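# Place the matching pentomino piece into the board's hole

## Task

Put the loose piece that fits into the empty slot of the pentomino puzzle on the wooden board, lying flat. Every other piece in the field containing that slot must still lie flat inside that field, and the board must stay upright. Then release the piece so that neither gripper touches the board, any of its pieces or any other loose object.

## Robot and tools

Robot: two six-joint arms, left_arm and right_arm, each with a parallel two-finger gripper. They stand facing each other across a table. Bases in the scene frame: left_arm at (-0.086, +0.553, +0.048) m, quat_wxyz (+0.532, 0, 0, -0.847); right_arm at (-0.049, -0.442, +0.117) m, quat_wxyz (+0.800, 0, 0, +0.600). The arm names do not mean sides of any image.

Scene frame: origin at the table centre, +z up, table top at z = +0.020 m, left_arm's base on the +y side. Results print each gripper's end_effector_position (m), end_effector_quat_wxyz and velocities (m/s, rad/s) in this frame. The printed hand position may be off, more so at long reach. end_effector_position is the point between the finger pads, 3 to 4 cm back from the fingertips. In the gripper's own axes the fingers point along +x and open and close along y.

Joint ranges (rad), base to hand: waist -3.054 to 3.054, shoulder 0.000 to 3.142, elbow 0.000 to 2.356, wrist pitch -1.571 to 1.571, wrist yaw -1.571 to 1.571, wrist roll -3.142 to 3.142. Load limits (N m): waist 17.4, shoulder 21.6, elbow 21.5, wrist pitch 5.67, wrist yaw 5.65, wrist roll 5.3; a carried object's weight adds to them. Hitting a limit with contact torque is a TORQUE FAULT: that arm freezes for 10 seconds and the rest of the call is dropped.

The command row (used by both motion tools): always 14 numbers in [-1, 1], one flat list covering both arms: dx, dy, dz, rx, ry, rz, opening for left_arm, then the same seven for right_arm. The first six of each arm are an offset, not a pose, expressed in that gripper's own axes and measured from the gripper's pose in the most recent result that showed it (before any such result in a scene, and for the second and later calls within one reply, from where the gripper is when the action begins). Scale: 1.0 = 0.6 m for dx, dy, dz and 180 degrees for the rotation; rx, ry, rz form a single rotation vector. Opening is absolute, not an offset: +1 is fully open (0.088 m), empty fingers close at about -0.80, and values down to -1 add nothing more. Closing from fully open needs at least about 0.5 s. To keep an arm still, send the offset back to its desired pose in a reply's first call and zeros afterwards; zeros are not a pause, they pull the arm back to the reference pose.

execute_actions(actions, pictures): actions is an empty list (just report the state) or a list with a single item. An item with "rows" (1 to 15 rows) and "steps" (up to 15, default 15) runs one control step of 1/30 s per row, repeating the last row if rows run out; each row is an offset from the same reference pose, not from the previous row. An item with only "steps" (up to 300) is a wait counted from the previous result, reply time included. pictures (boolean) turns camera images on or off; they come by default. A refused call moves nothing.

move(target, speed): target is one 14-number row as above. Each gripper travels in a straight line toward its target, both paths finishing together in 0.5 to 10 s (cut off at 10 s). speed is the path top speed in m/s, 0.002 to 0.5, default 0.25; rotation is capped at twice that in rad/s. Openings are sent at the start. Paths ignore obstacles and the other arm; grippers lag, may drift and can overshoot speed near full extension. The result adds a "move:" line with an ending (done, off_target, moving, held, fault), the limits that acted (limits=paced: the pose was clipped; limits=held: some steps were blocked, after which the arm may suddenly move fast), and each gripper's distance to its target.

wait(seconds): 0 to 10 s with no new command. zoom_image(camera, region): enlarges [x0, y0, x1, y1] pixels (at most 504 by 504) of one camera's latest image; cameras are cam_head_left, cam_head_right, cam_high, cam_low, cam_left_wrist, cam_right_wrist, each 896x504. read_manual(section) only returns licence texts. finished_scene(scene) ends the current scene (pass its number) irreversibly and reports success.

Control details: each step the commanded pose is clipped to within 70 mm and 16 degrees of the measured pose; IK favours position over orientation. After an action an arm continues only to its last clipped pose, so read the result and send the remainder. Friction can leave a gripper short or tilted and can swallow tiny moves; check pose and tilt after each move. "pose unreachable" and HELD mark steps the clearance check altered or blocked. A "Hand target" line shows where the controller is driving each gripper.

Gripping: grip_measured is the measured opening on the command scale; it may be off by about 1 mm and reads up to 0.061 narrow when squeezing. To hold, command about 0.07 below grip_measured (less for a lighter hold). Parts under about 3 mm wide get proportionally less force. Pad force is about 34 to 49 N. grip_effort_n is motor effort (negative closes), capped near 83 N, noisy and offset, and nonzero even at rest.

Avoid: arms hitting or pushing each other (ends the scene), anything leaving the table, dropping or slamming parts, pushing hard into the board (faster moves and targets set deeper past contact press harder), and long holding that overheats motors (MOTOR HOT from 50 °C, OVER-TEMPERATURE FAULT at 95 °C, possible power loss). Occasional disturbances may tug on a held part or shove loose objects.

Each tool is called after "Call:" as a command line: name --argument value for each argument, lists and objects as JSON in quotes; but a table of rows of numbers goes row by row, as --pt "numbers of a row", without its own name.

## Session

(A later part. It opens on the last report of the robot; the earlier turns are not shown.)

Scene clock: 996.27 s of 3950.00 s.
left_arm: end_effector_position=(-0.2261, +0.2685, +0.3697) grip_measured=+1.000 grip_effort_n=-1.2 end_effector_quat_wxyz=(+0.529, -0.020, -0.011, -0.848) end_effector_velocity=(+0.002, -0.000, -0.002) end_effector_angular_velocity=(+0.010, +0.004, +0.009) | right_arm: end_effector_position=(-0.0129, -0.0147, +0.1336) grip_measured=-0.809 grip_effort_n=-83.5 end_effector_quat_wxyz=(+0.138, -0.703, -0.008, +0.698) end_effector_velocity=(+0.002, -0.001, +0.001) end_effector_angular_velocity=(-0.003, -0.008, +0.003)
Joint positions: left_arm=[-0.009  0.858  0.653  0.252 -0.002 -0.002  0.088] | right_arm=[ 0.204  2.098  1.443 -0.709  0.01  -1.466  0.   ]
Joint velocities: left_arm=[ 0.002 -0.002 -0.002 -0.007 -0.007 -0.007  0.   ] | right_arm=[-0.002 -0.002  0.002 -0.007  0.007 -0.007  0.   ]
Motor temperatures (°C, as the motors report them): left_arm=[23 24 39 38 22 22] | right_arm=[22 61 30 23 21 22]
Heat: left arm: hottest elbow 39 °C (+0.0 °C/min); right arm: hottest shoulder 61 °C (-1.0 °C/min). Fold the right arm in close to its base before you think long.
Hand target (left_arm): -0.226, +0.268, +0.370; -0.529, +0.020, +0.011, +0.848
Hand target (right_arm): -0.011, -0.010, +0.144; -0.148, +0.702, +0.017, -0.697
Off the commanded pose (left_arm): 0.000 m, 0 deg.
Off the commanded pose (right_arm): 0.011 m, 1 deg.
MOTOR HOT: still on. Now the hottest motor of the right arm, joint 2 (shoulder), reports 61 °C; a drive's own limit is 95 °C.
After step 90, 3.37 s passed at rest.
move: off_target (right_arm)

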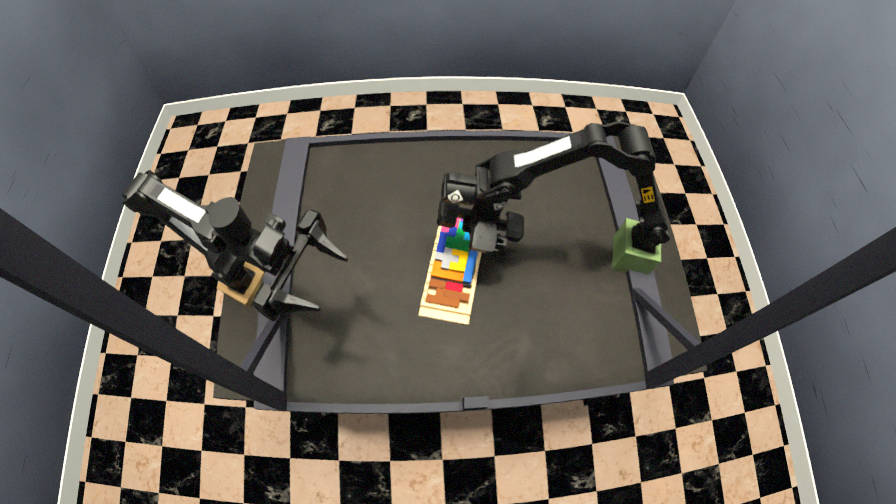

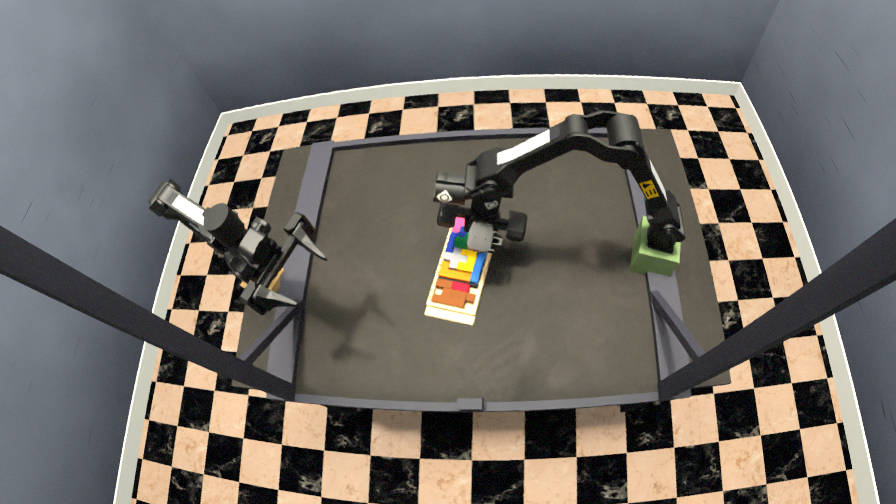

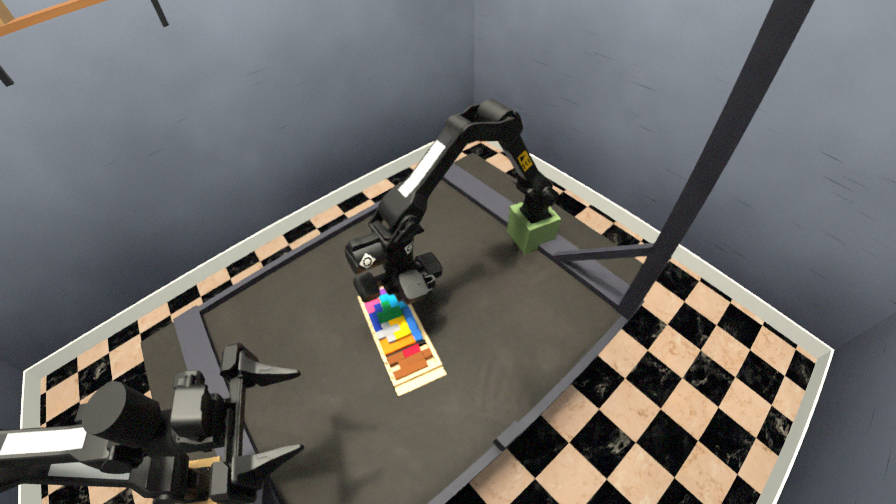

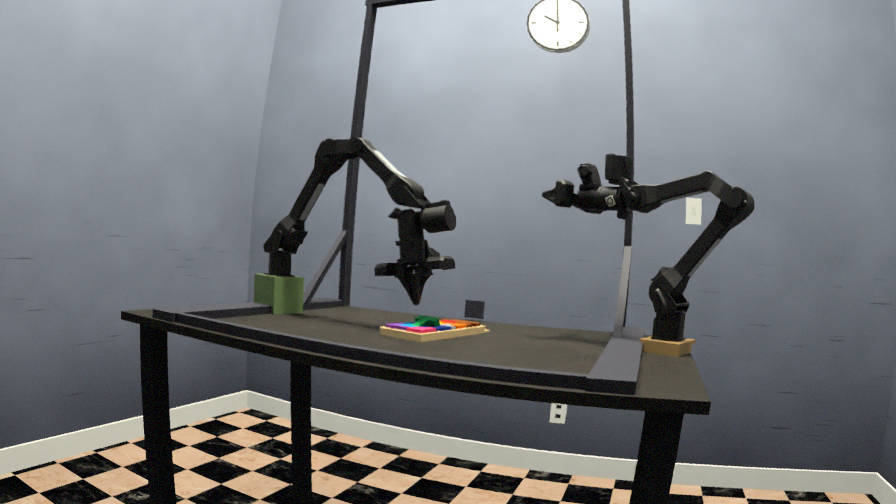

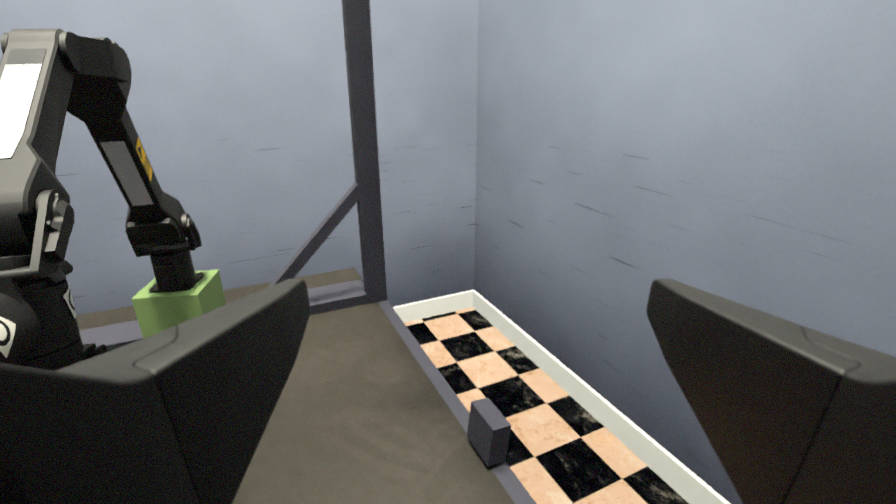

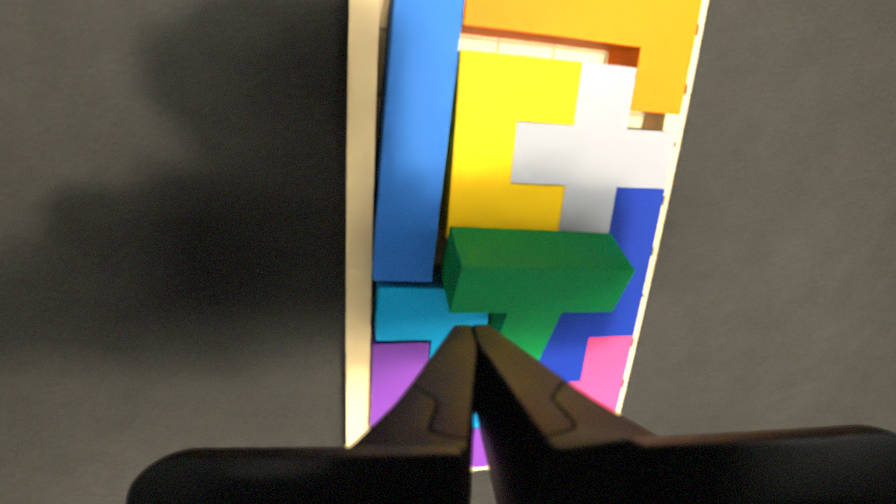

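Call:
move --target '[0,0,0,0,0,0,1,0,-0.03,0.006,0,0,0,-1]' --speed 0.06

Call:
move --target '[0,0,0,0,0,0,1,0.06,0,0,0,0,0,-1]' --speed 0.04

Scene clock: 1009.50 s of 3950.00 s.
left_arm: end_effector_position=(-0.2261, +0.2685, +0.3697) grip_measured=+1.000 grip_effort_n=-1.2 end_effector_quat_wxyz=(+0.529, -0.020, -0.011, -0.848) end_effector_velocity=(-0.001, +0.001, +0.001) end_effector_angular_velocity=(+0.003, +0.023, -0.011) | right_arm: end_effector_position=(-0.0120, +0.0007, +0.1406) grip_measured=-0.809 grip_effort_n=-83.5 end_effector_quat_wxyz=(+0.140, -0.702, -0.010, +0.698) end_effector_velocity=(+0.002, -0.000, +0.001) end_effector_angular_velocity=(-0.012, +0.007, +0.001)
Joint positions: left_arm=[-0.009  0.858  0.653  0.252 -0.002 -0.002  0.088] | right_arm=[ 0.204  2.138  1.537 -0.756  0.01  -1.466  0.   ]
Joint velocities: left_arm=[-0.002 -0.002 -0.002  0.007  0.007 -0.022  0.   ] | right_arm=[-0.007  0.007  0.017 -0.022 -0.007 -0.007  0.   ]
Motor temperatures (°C, as the motors report them): left_arm=[23 24 39 38 22 22] | right_arm=[22 62 31 23 21 22]
Heat: left arm: hottest elbow 39 °C (+0.0 °C/min); right arm: hottest shoulder 62 °C (+0.0 °C/min). Fold the right arm in close to its base before you think long.
Hand target (left_arm): -0.226, +0.268, +0.370; -0.529, +0.020, +0.011, +0.848
Hand target (right_arm): -0.013, +0.003, +0.137; -0.138, +0.703, +0.008, -0.698
Off the commanded pose (left_arm): 0.000 m, 0 deg.
Off the commanded pose (right_arm): 0.004 m, 0 deg.
MOTOR HOT: still on. Now the hottest motor of the right arm, joint 2 (shoulder), reports 62 °C; a drive's own limit is 95 °C.
After step 90, 9.43 s passed at rest.
move: done

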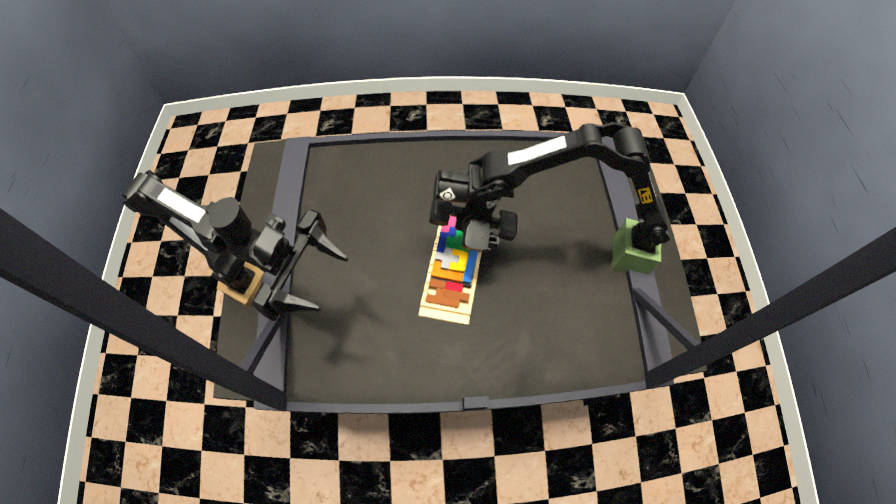

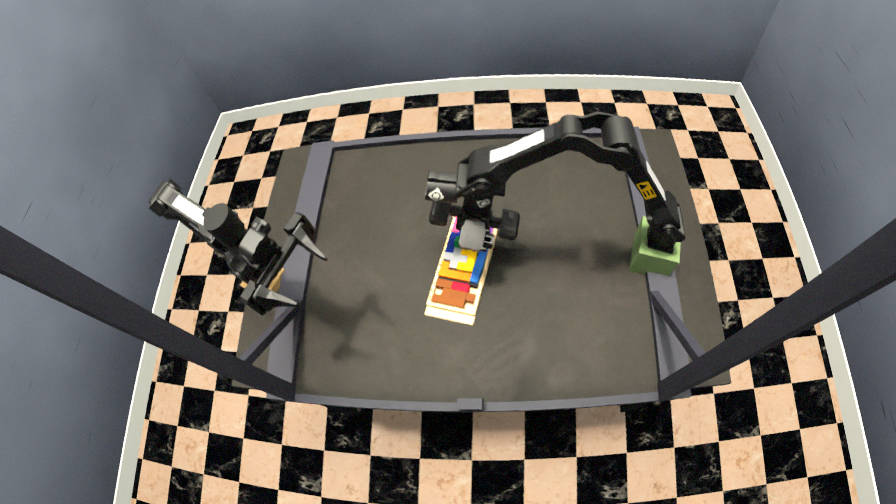

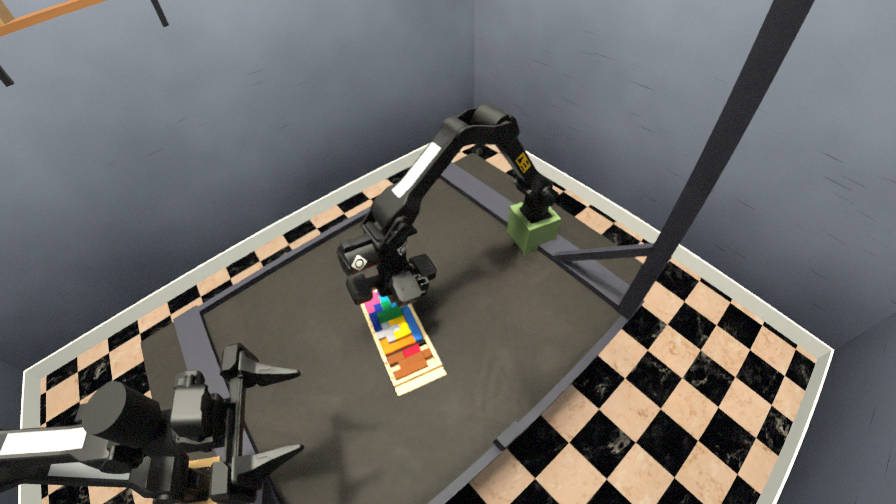

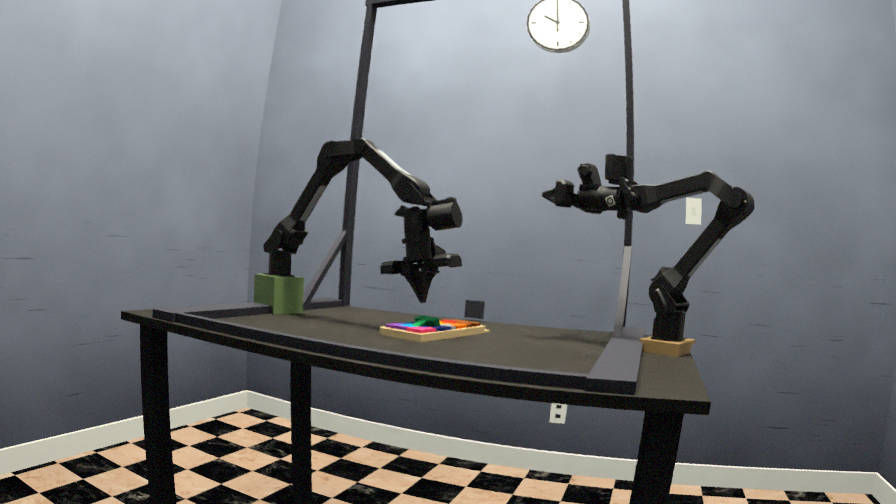

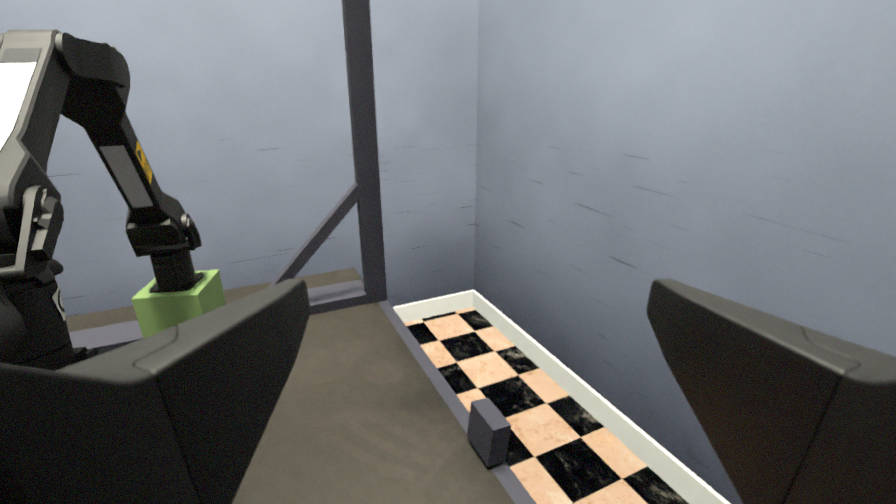

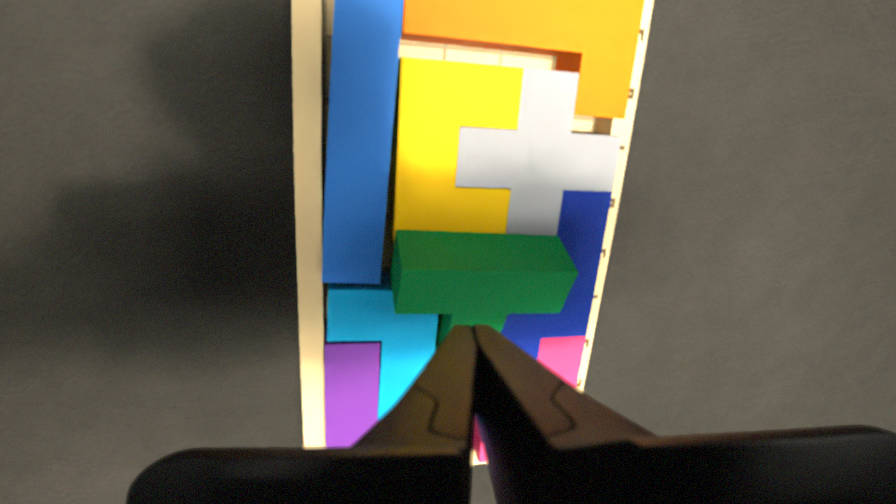

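Scene clock: 1010.77 s of 3950.00 s.
left_arm: end_effector_position=(-0.2261, +0.2685, +0.3697) grip_measured=+1.000 grip_effort_n=-1.2 end_effector_quat_wxyz=(+0.529, -0.020, -0.011, -0.848) end_effector_velocity=(+0.000, +0.000, -0.005) end_effector_angular_velocity=(+0.023, -0.003, +0.005) | right_arm: end_effector_position=(-0.0111, +0.0122, +0.1152) grip_measured=-0.809 grip_effort_n=-83.5 end_effector_quat_wxyz=(+0.149, -0.701, -0.019, +0.697) end_effector_velocity=(+0.002, -0.001, -0.001) end_effector_angular_velocity=(+0.002, -0.009, +0.003)
Joint positions: left_arm=[-0.009  0.858  0.653  0.252 -0.002 -0.002  0.088] | right_arm=[ 0.204  2.201  1.526 -0.659  0.01  -1.466  0.   ]
Joint velocities: left_arm=[-0.002 -0.002 -0.002 -0.022 -0.007 -0.007  0.   ] | right_arm=[-0.002 -0.002 -0.007  0.007  0.007 -0.007  0.   ]
Motor temperatures (°C, as the motors report them): left_arm=[23 24 39 38 22 22] | right_arm=[22 62 31 23 21 22]
Heat: left arm: hottest elbow 39 °C (+0.0 °C/min); right arm: hottest shoulder 62 °C (+1.0 °C/min). Fold the right arm in close to its base before you think long.
Hand target (left_arm): -0.226, +0.268, +0.370; -0.529, +0.020, +0.011, +0.848
Hand target (right_arm): -0.011, +0.008, +0.105; -0.140, +0.702, +0.010, -0.698
Off the commanded pose (left_arm): 0.000 m, 0 deg.
Off the commanded pose (right_arm): 0.011 m, 1 deg.
MOTOR HOT: still on. Now the hottest motor of the right arm, joint 2 (shoulder), reports 62 °C; a drive's own limit is 95 °C.
move: off_target (right_arm)

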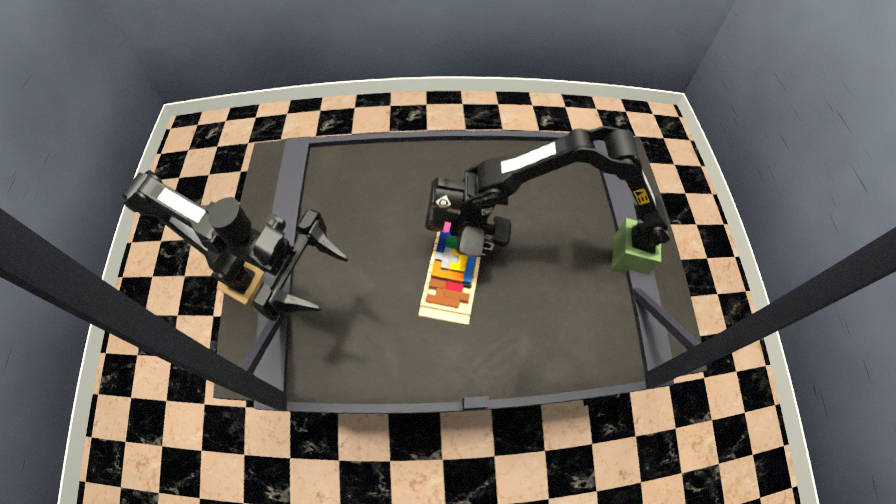

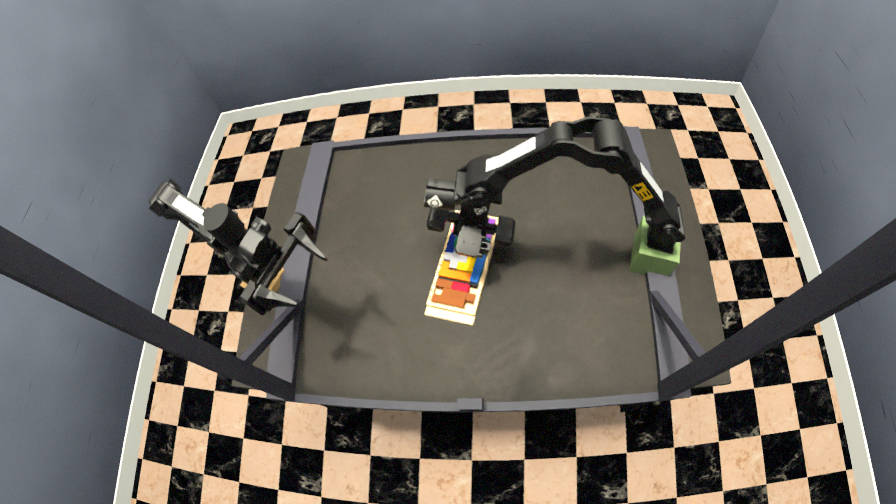

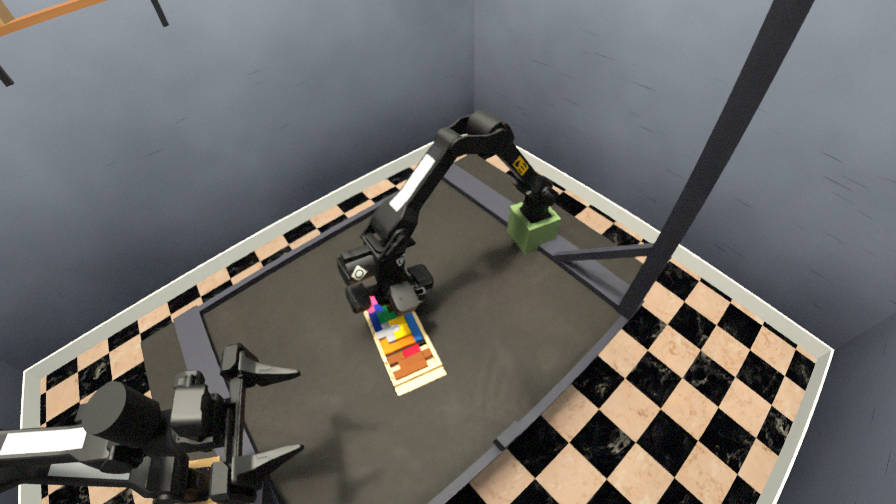

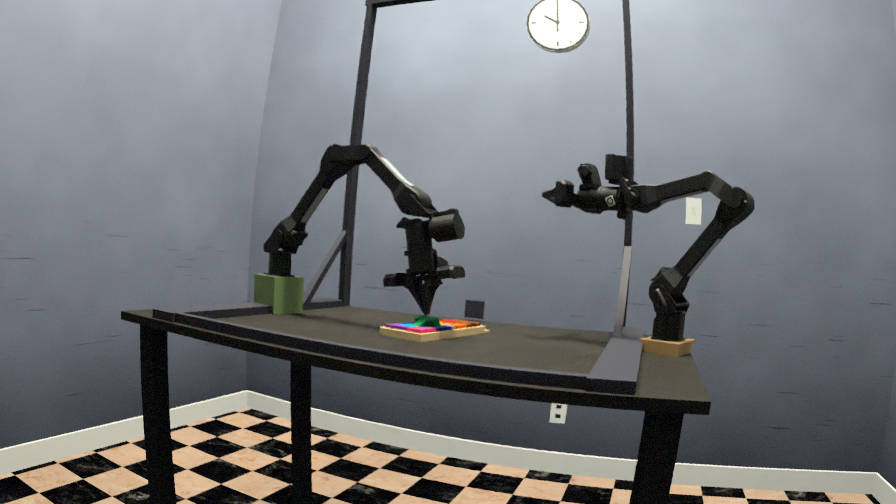

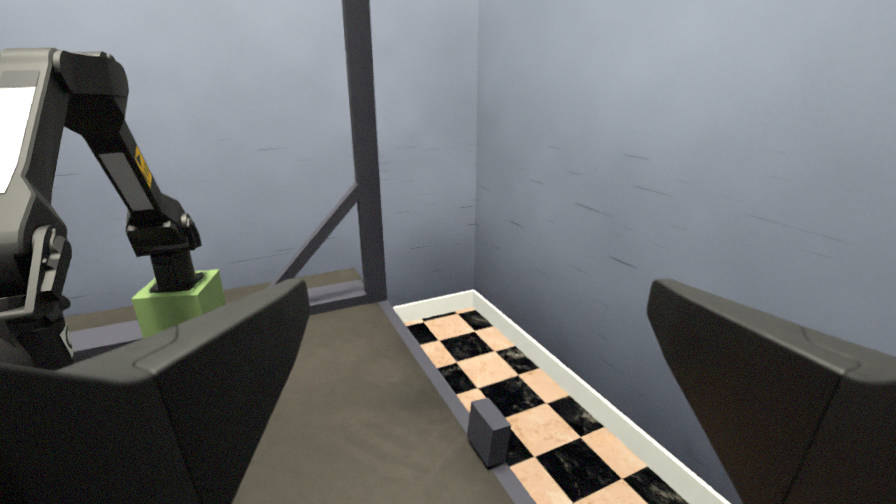

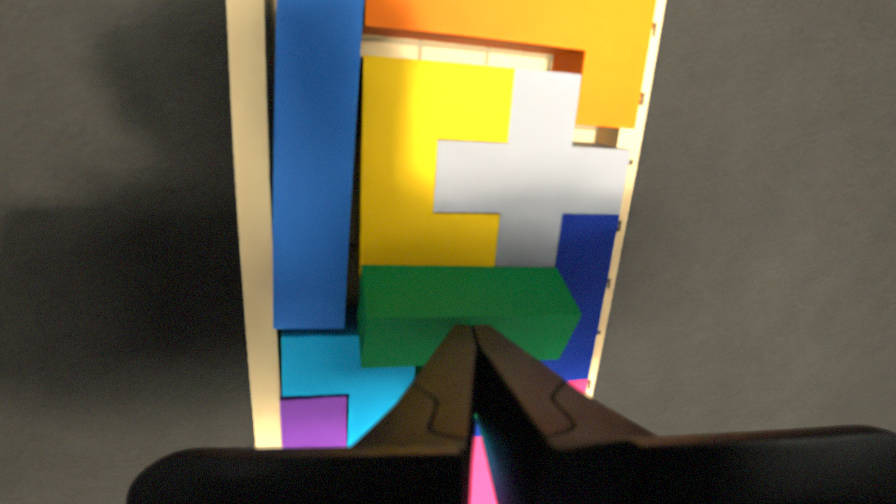

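Call:
move --target '[0,0,0,0,0,0,1,0.05,0.015,0,0,0,0,-1]' --speed 0.04

Scene clock: 1017.00 s of 3950.00 s.
left_arm: end_effector_position=(-0.2261, +0.2685, +0.3697) grip_measured=+1.000 grip_effort_n=-1.2 end_effector_quat_wxyz=(+0.529, -0.020, -0.011, -0.848) end_effector_velocity=(+0.003, -0.001, +0.003) end_effector_angular_velocity=(-0.014, -0.000, +0.020) | right_arm: end_effector_position=(-0.0094, +0.0184, +0.1067) grip_measured=-0.809 grip_effort_n=-83.5 end_effector_quat_wxyz=(+0.166, -0.700, -0.034, +0.694) end_effector_velocity=(+0.002, -0.001, -0.001) end_effector_angular_velocity=(+0.002, -0.005, -0.012)
Joint positions: left_arm=[-0.009  0.858  0.653  0.252 -0.002 -0.002  0.088] | right_arm=[ 0.203  2.208  1.488 -0.567  0.013 -1.466  0.   ]
Joint velocities: left_arm=[-0.002 -0.002  0.002  0.007 -0.022  0.007  0.   ] | right_arm=[-0.002 -0.002 -0.007  0.007  0.007  0.007  0.   ]
Motor temperatures (°C, as the motors report them): left_arm=[23 24 39 38 22 22] | right_arm=[22 61 31 23 21 22]
Heat: left arm: hottest elbow 39 °C (+0.0 °C/min); right arm: hottest shoulder 61 °C (+1.0 °C/min). Fold the right arm in close to its base before you think long.
Hand target (left_arm): -0.226, +0.268, +0.370; -0.529, +0.020, +0.011, +0.848
Hand target (right_arm): -0.012, +0.010, +0.085; -0.149, +0.702, +0.018, -0.697
Off the commanded pose (left_arm): 0.000 m, 0 deg.
Off the commanded pose (right_arm): 0.024 m, 3 deg.
MOTOR HOT: still on. Now the hottest motor of the right arm, joint 2 (shoulder), reports 61 °C; a drive's own limit is 95 °C.
After step 90, 2.23 s passed at rest.
move: off_target (right_arm)

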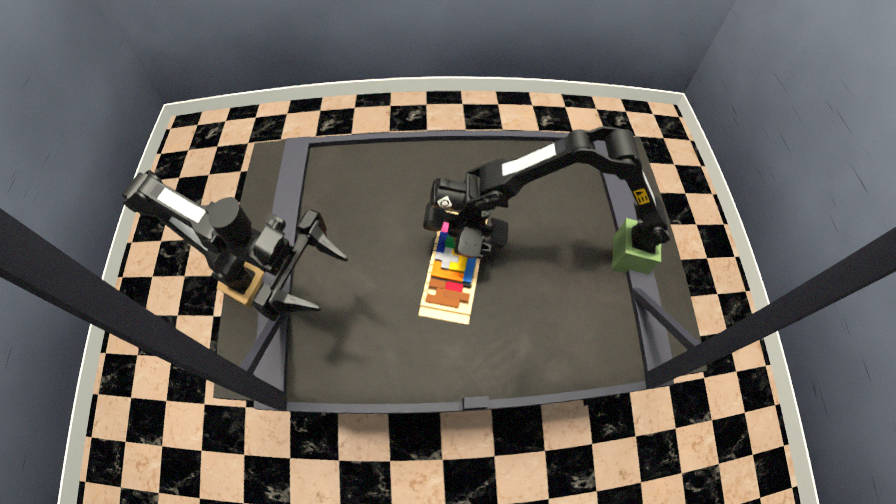

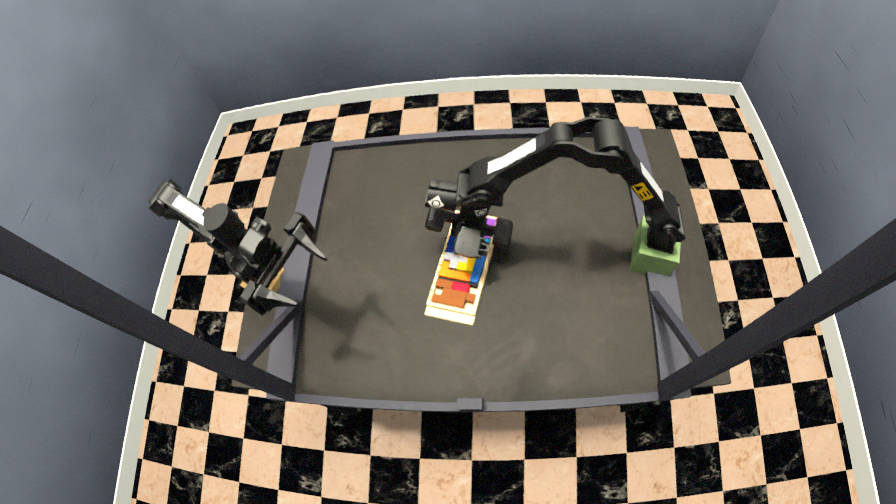

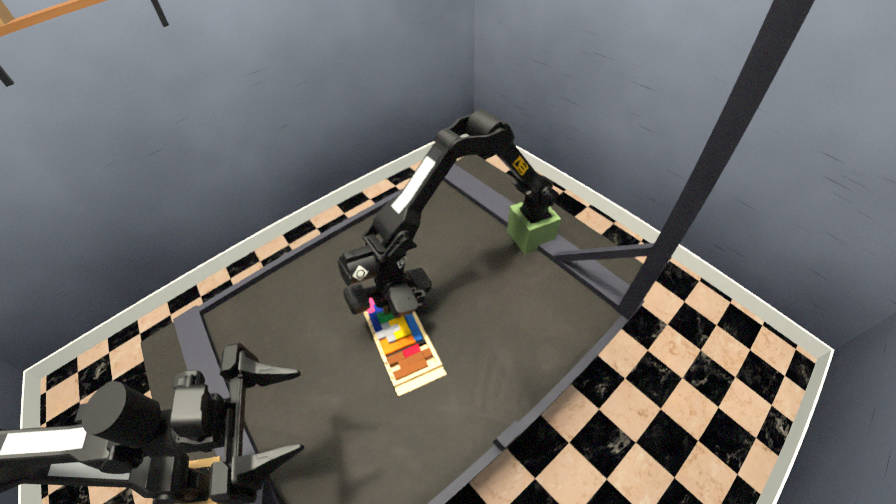

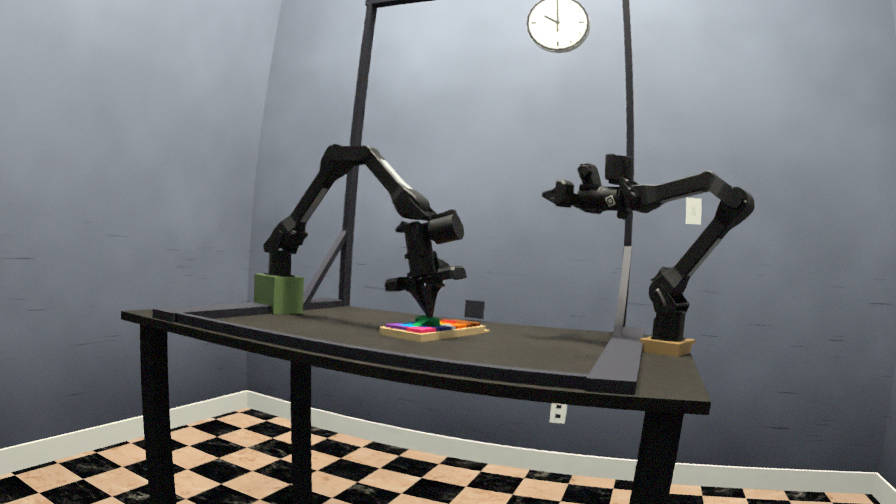

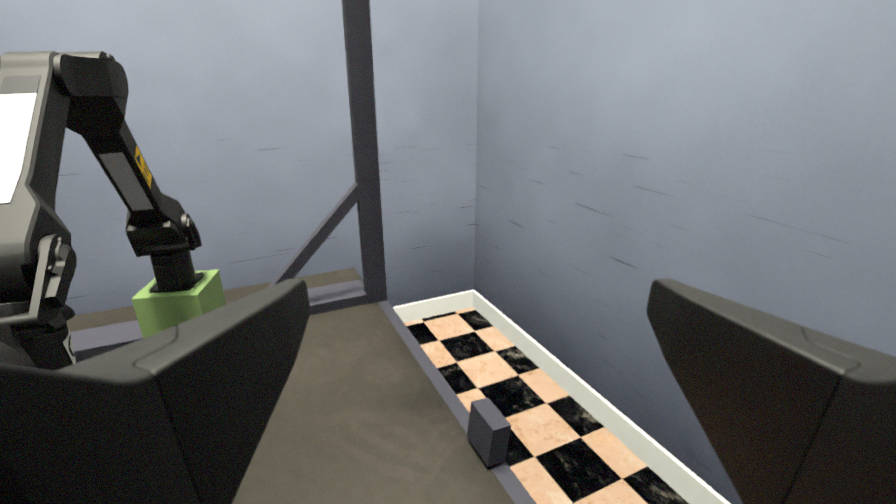

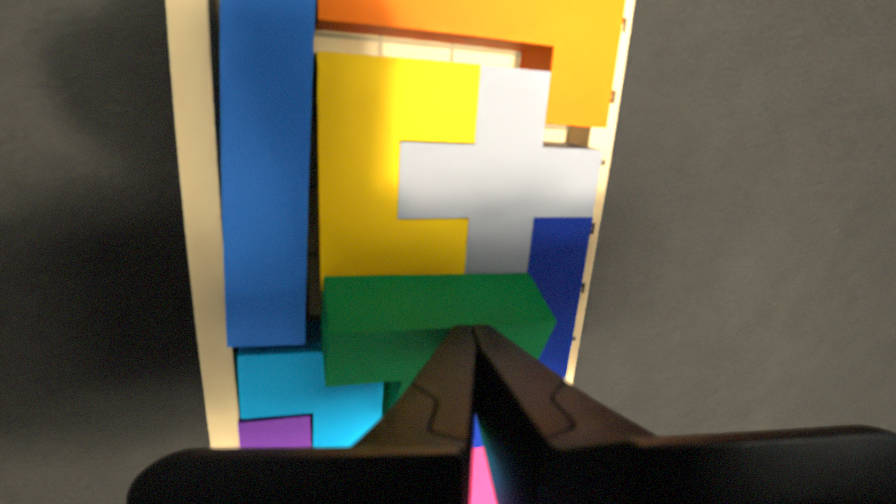

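Call:
move --target '[0,0,0,0,0,0,1,0.06,0.02,0,0,0,0,-1]' --speed 0.04

Scene clock: 1025.60 s of 3950.00 s.
left_arm: end_effector_position=(-0.2261, +0.2685, +0.3697) grip_measured=+1.000 grip_effort_n=-1.6 end_effector_quat_wxyz=(+0.529, -0.020, -0.011, -0.848) end_effector_velocity=(+0.000, +0.000, -0.002) end_effector_angular_velocity=(+0.010, +0.004, +0.005) | right_arm: end_effector_position=(-0.0074, +0.0308, +0.1030) grip_measured=-0.809 grip_effort_n=-83.5 end_effector_quat_wxyz=(+0.193, -0.696, -0.061, +0.688) end_effector_velocity=(-0.004, +0.001, -0.001) end_effector_angular_velocity=(+0.003, +0.013, +0.031)
Joint positions: left_arm=[-0.009  0.858  0.653  0.252 -0.002 -0.002  0.088] | right_arm=[ 0.202  2.213  1.456 -0.453  0.016 -1.466  0.   ]
Joint velocities: left_arm=[-0.002 -0.002 -0.002 -0.007 -0.007 -0.007  0.   ] | right_arm=[ 0.002  0.002 -0.002  0.007 -0.022 -0.022  0.   ]
Motor temperatures (°C, as the motors report them): left_arm=[23 24 39 38 22 22] | right_arm=[22 58 30 23 21 22]
Heat: left arm: hottest elbow 39 °C (+0.0 °C/min); right arm: hottest shoulder 58 °C (-3.0 °C/min). Fold the right arm in close to its base before you think long.
Hand target (left_arm): -0.226, +0.268, +0.370; -0.529, +0.020, +0.011, +0.848
Hand target (right_arm): -0.010, +0.015, +0.071; -0.166, +0.700, +0.034, -0.694
Off the commanded pose (left_arm): 0.000 m, 0 deg.
Off the commanded pose (right_arm): 0.037 m, 4 deg.
MOTOR HOT: still on. Now the hottest motor of the right arm, joint 2 (shoulder), reports 58 °C; a drive's own limit is 95 °C.
After step 90, 4.43 s passed at rest.
move: off_target (right_arm)

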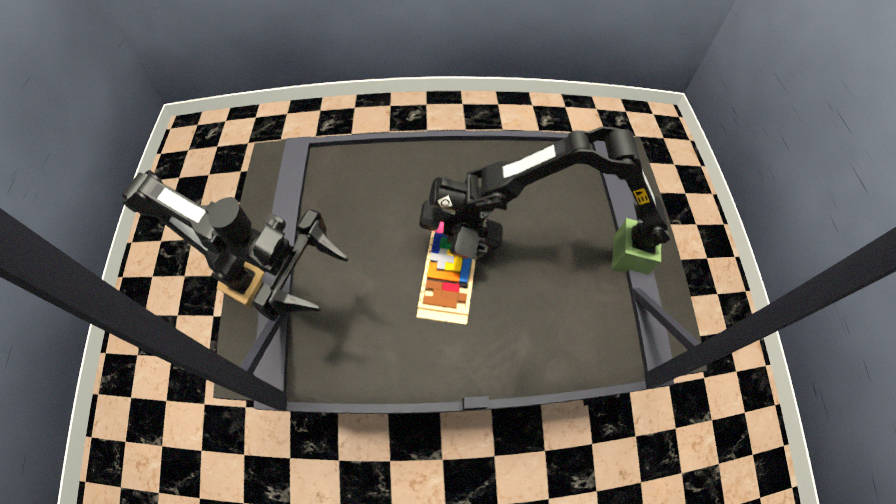

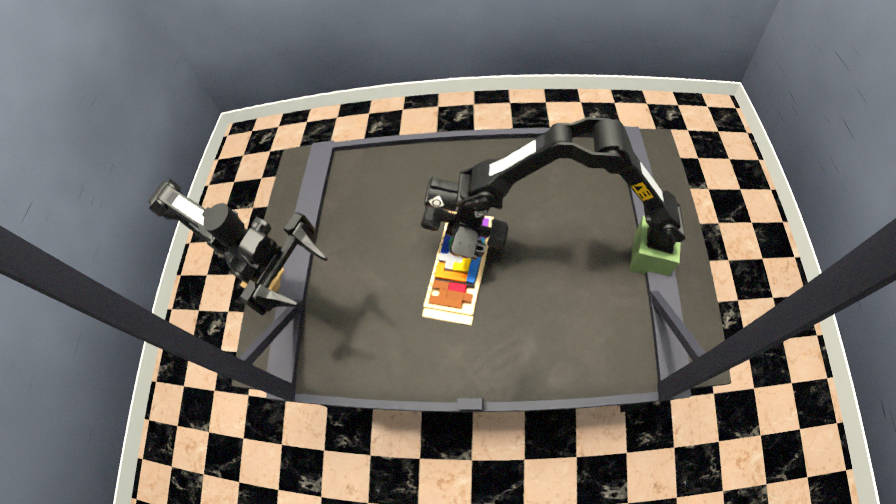

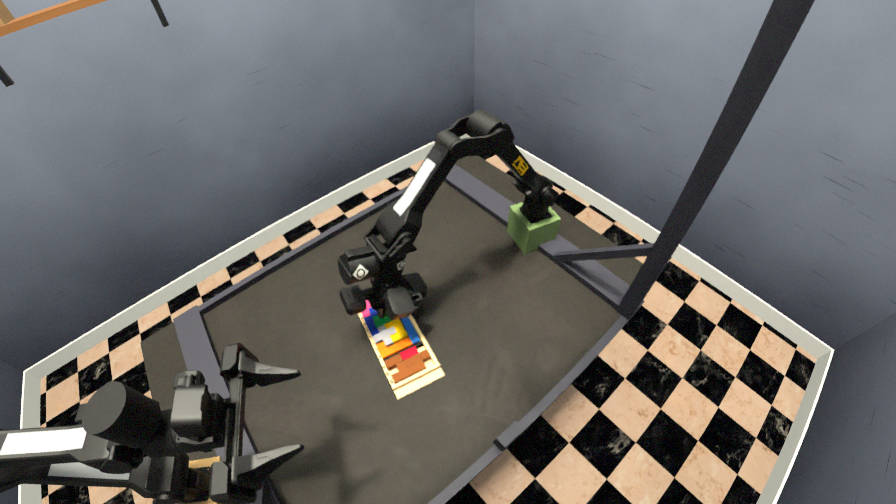

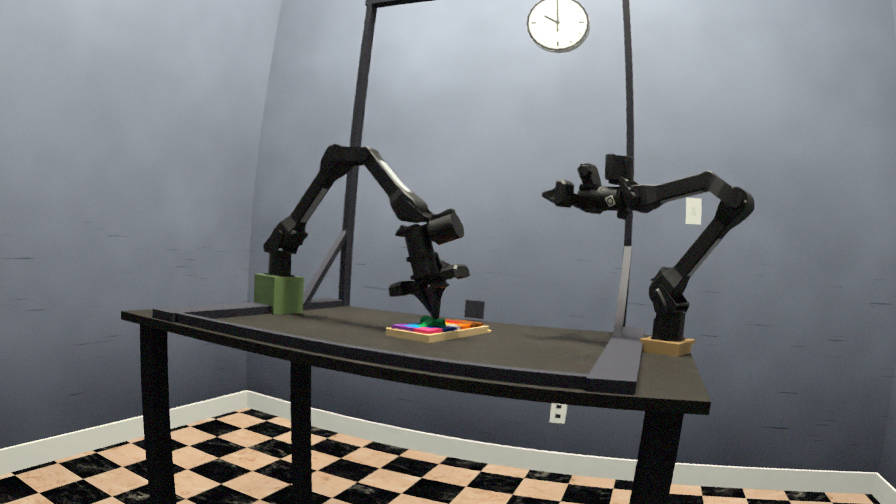

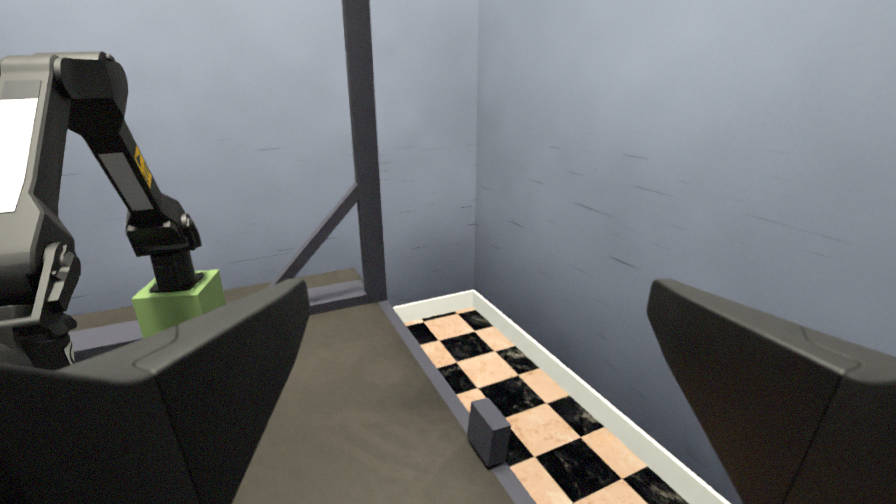

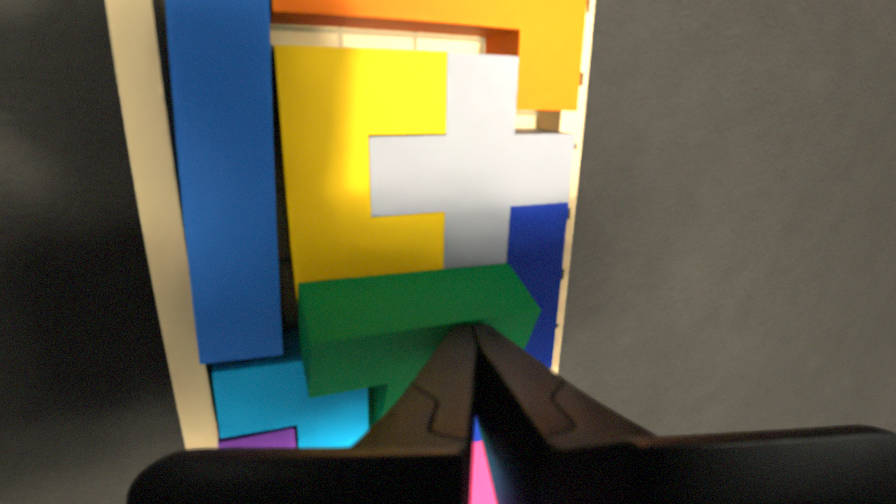

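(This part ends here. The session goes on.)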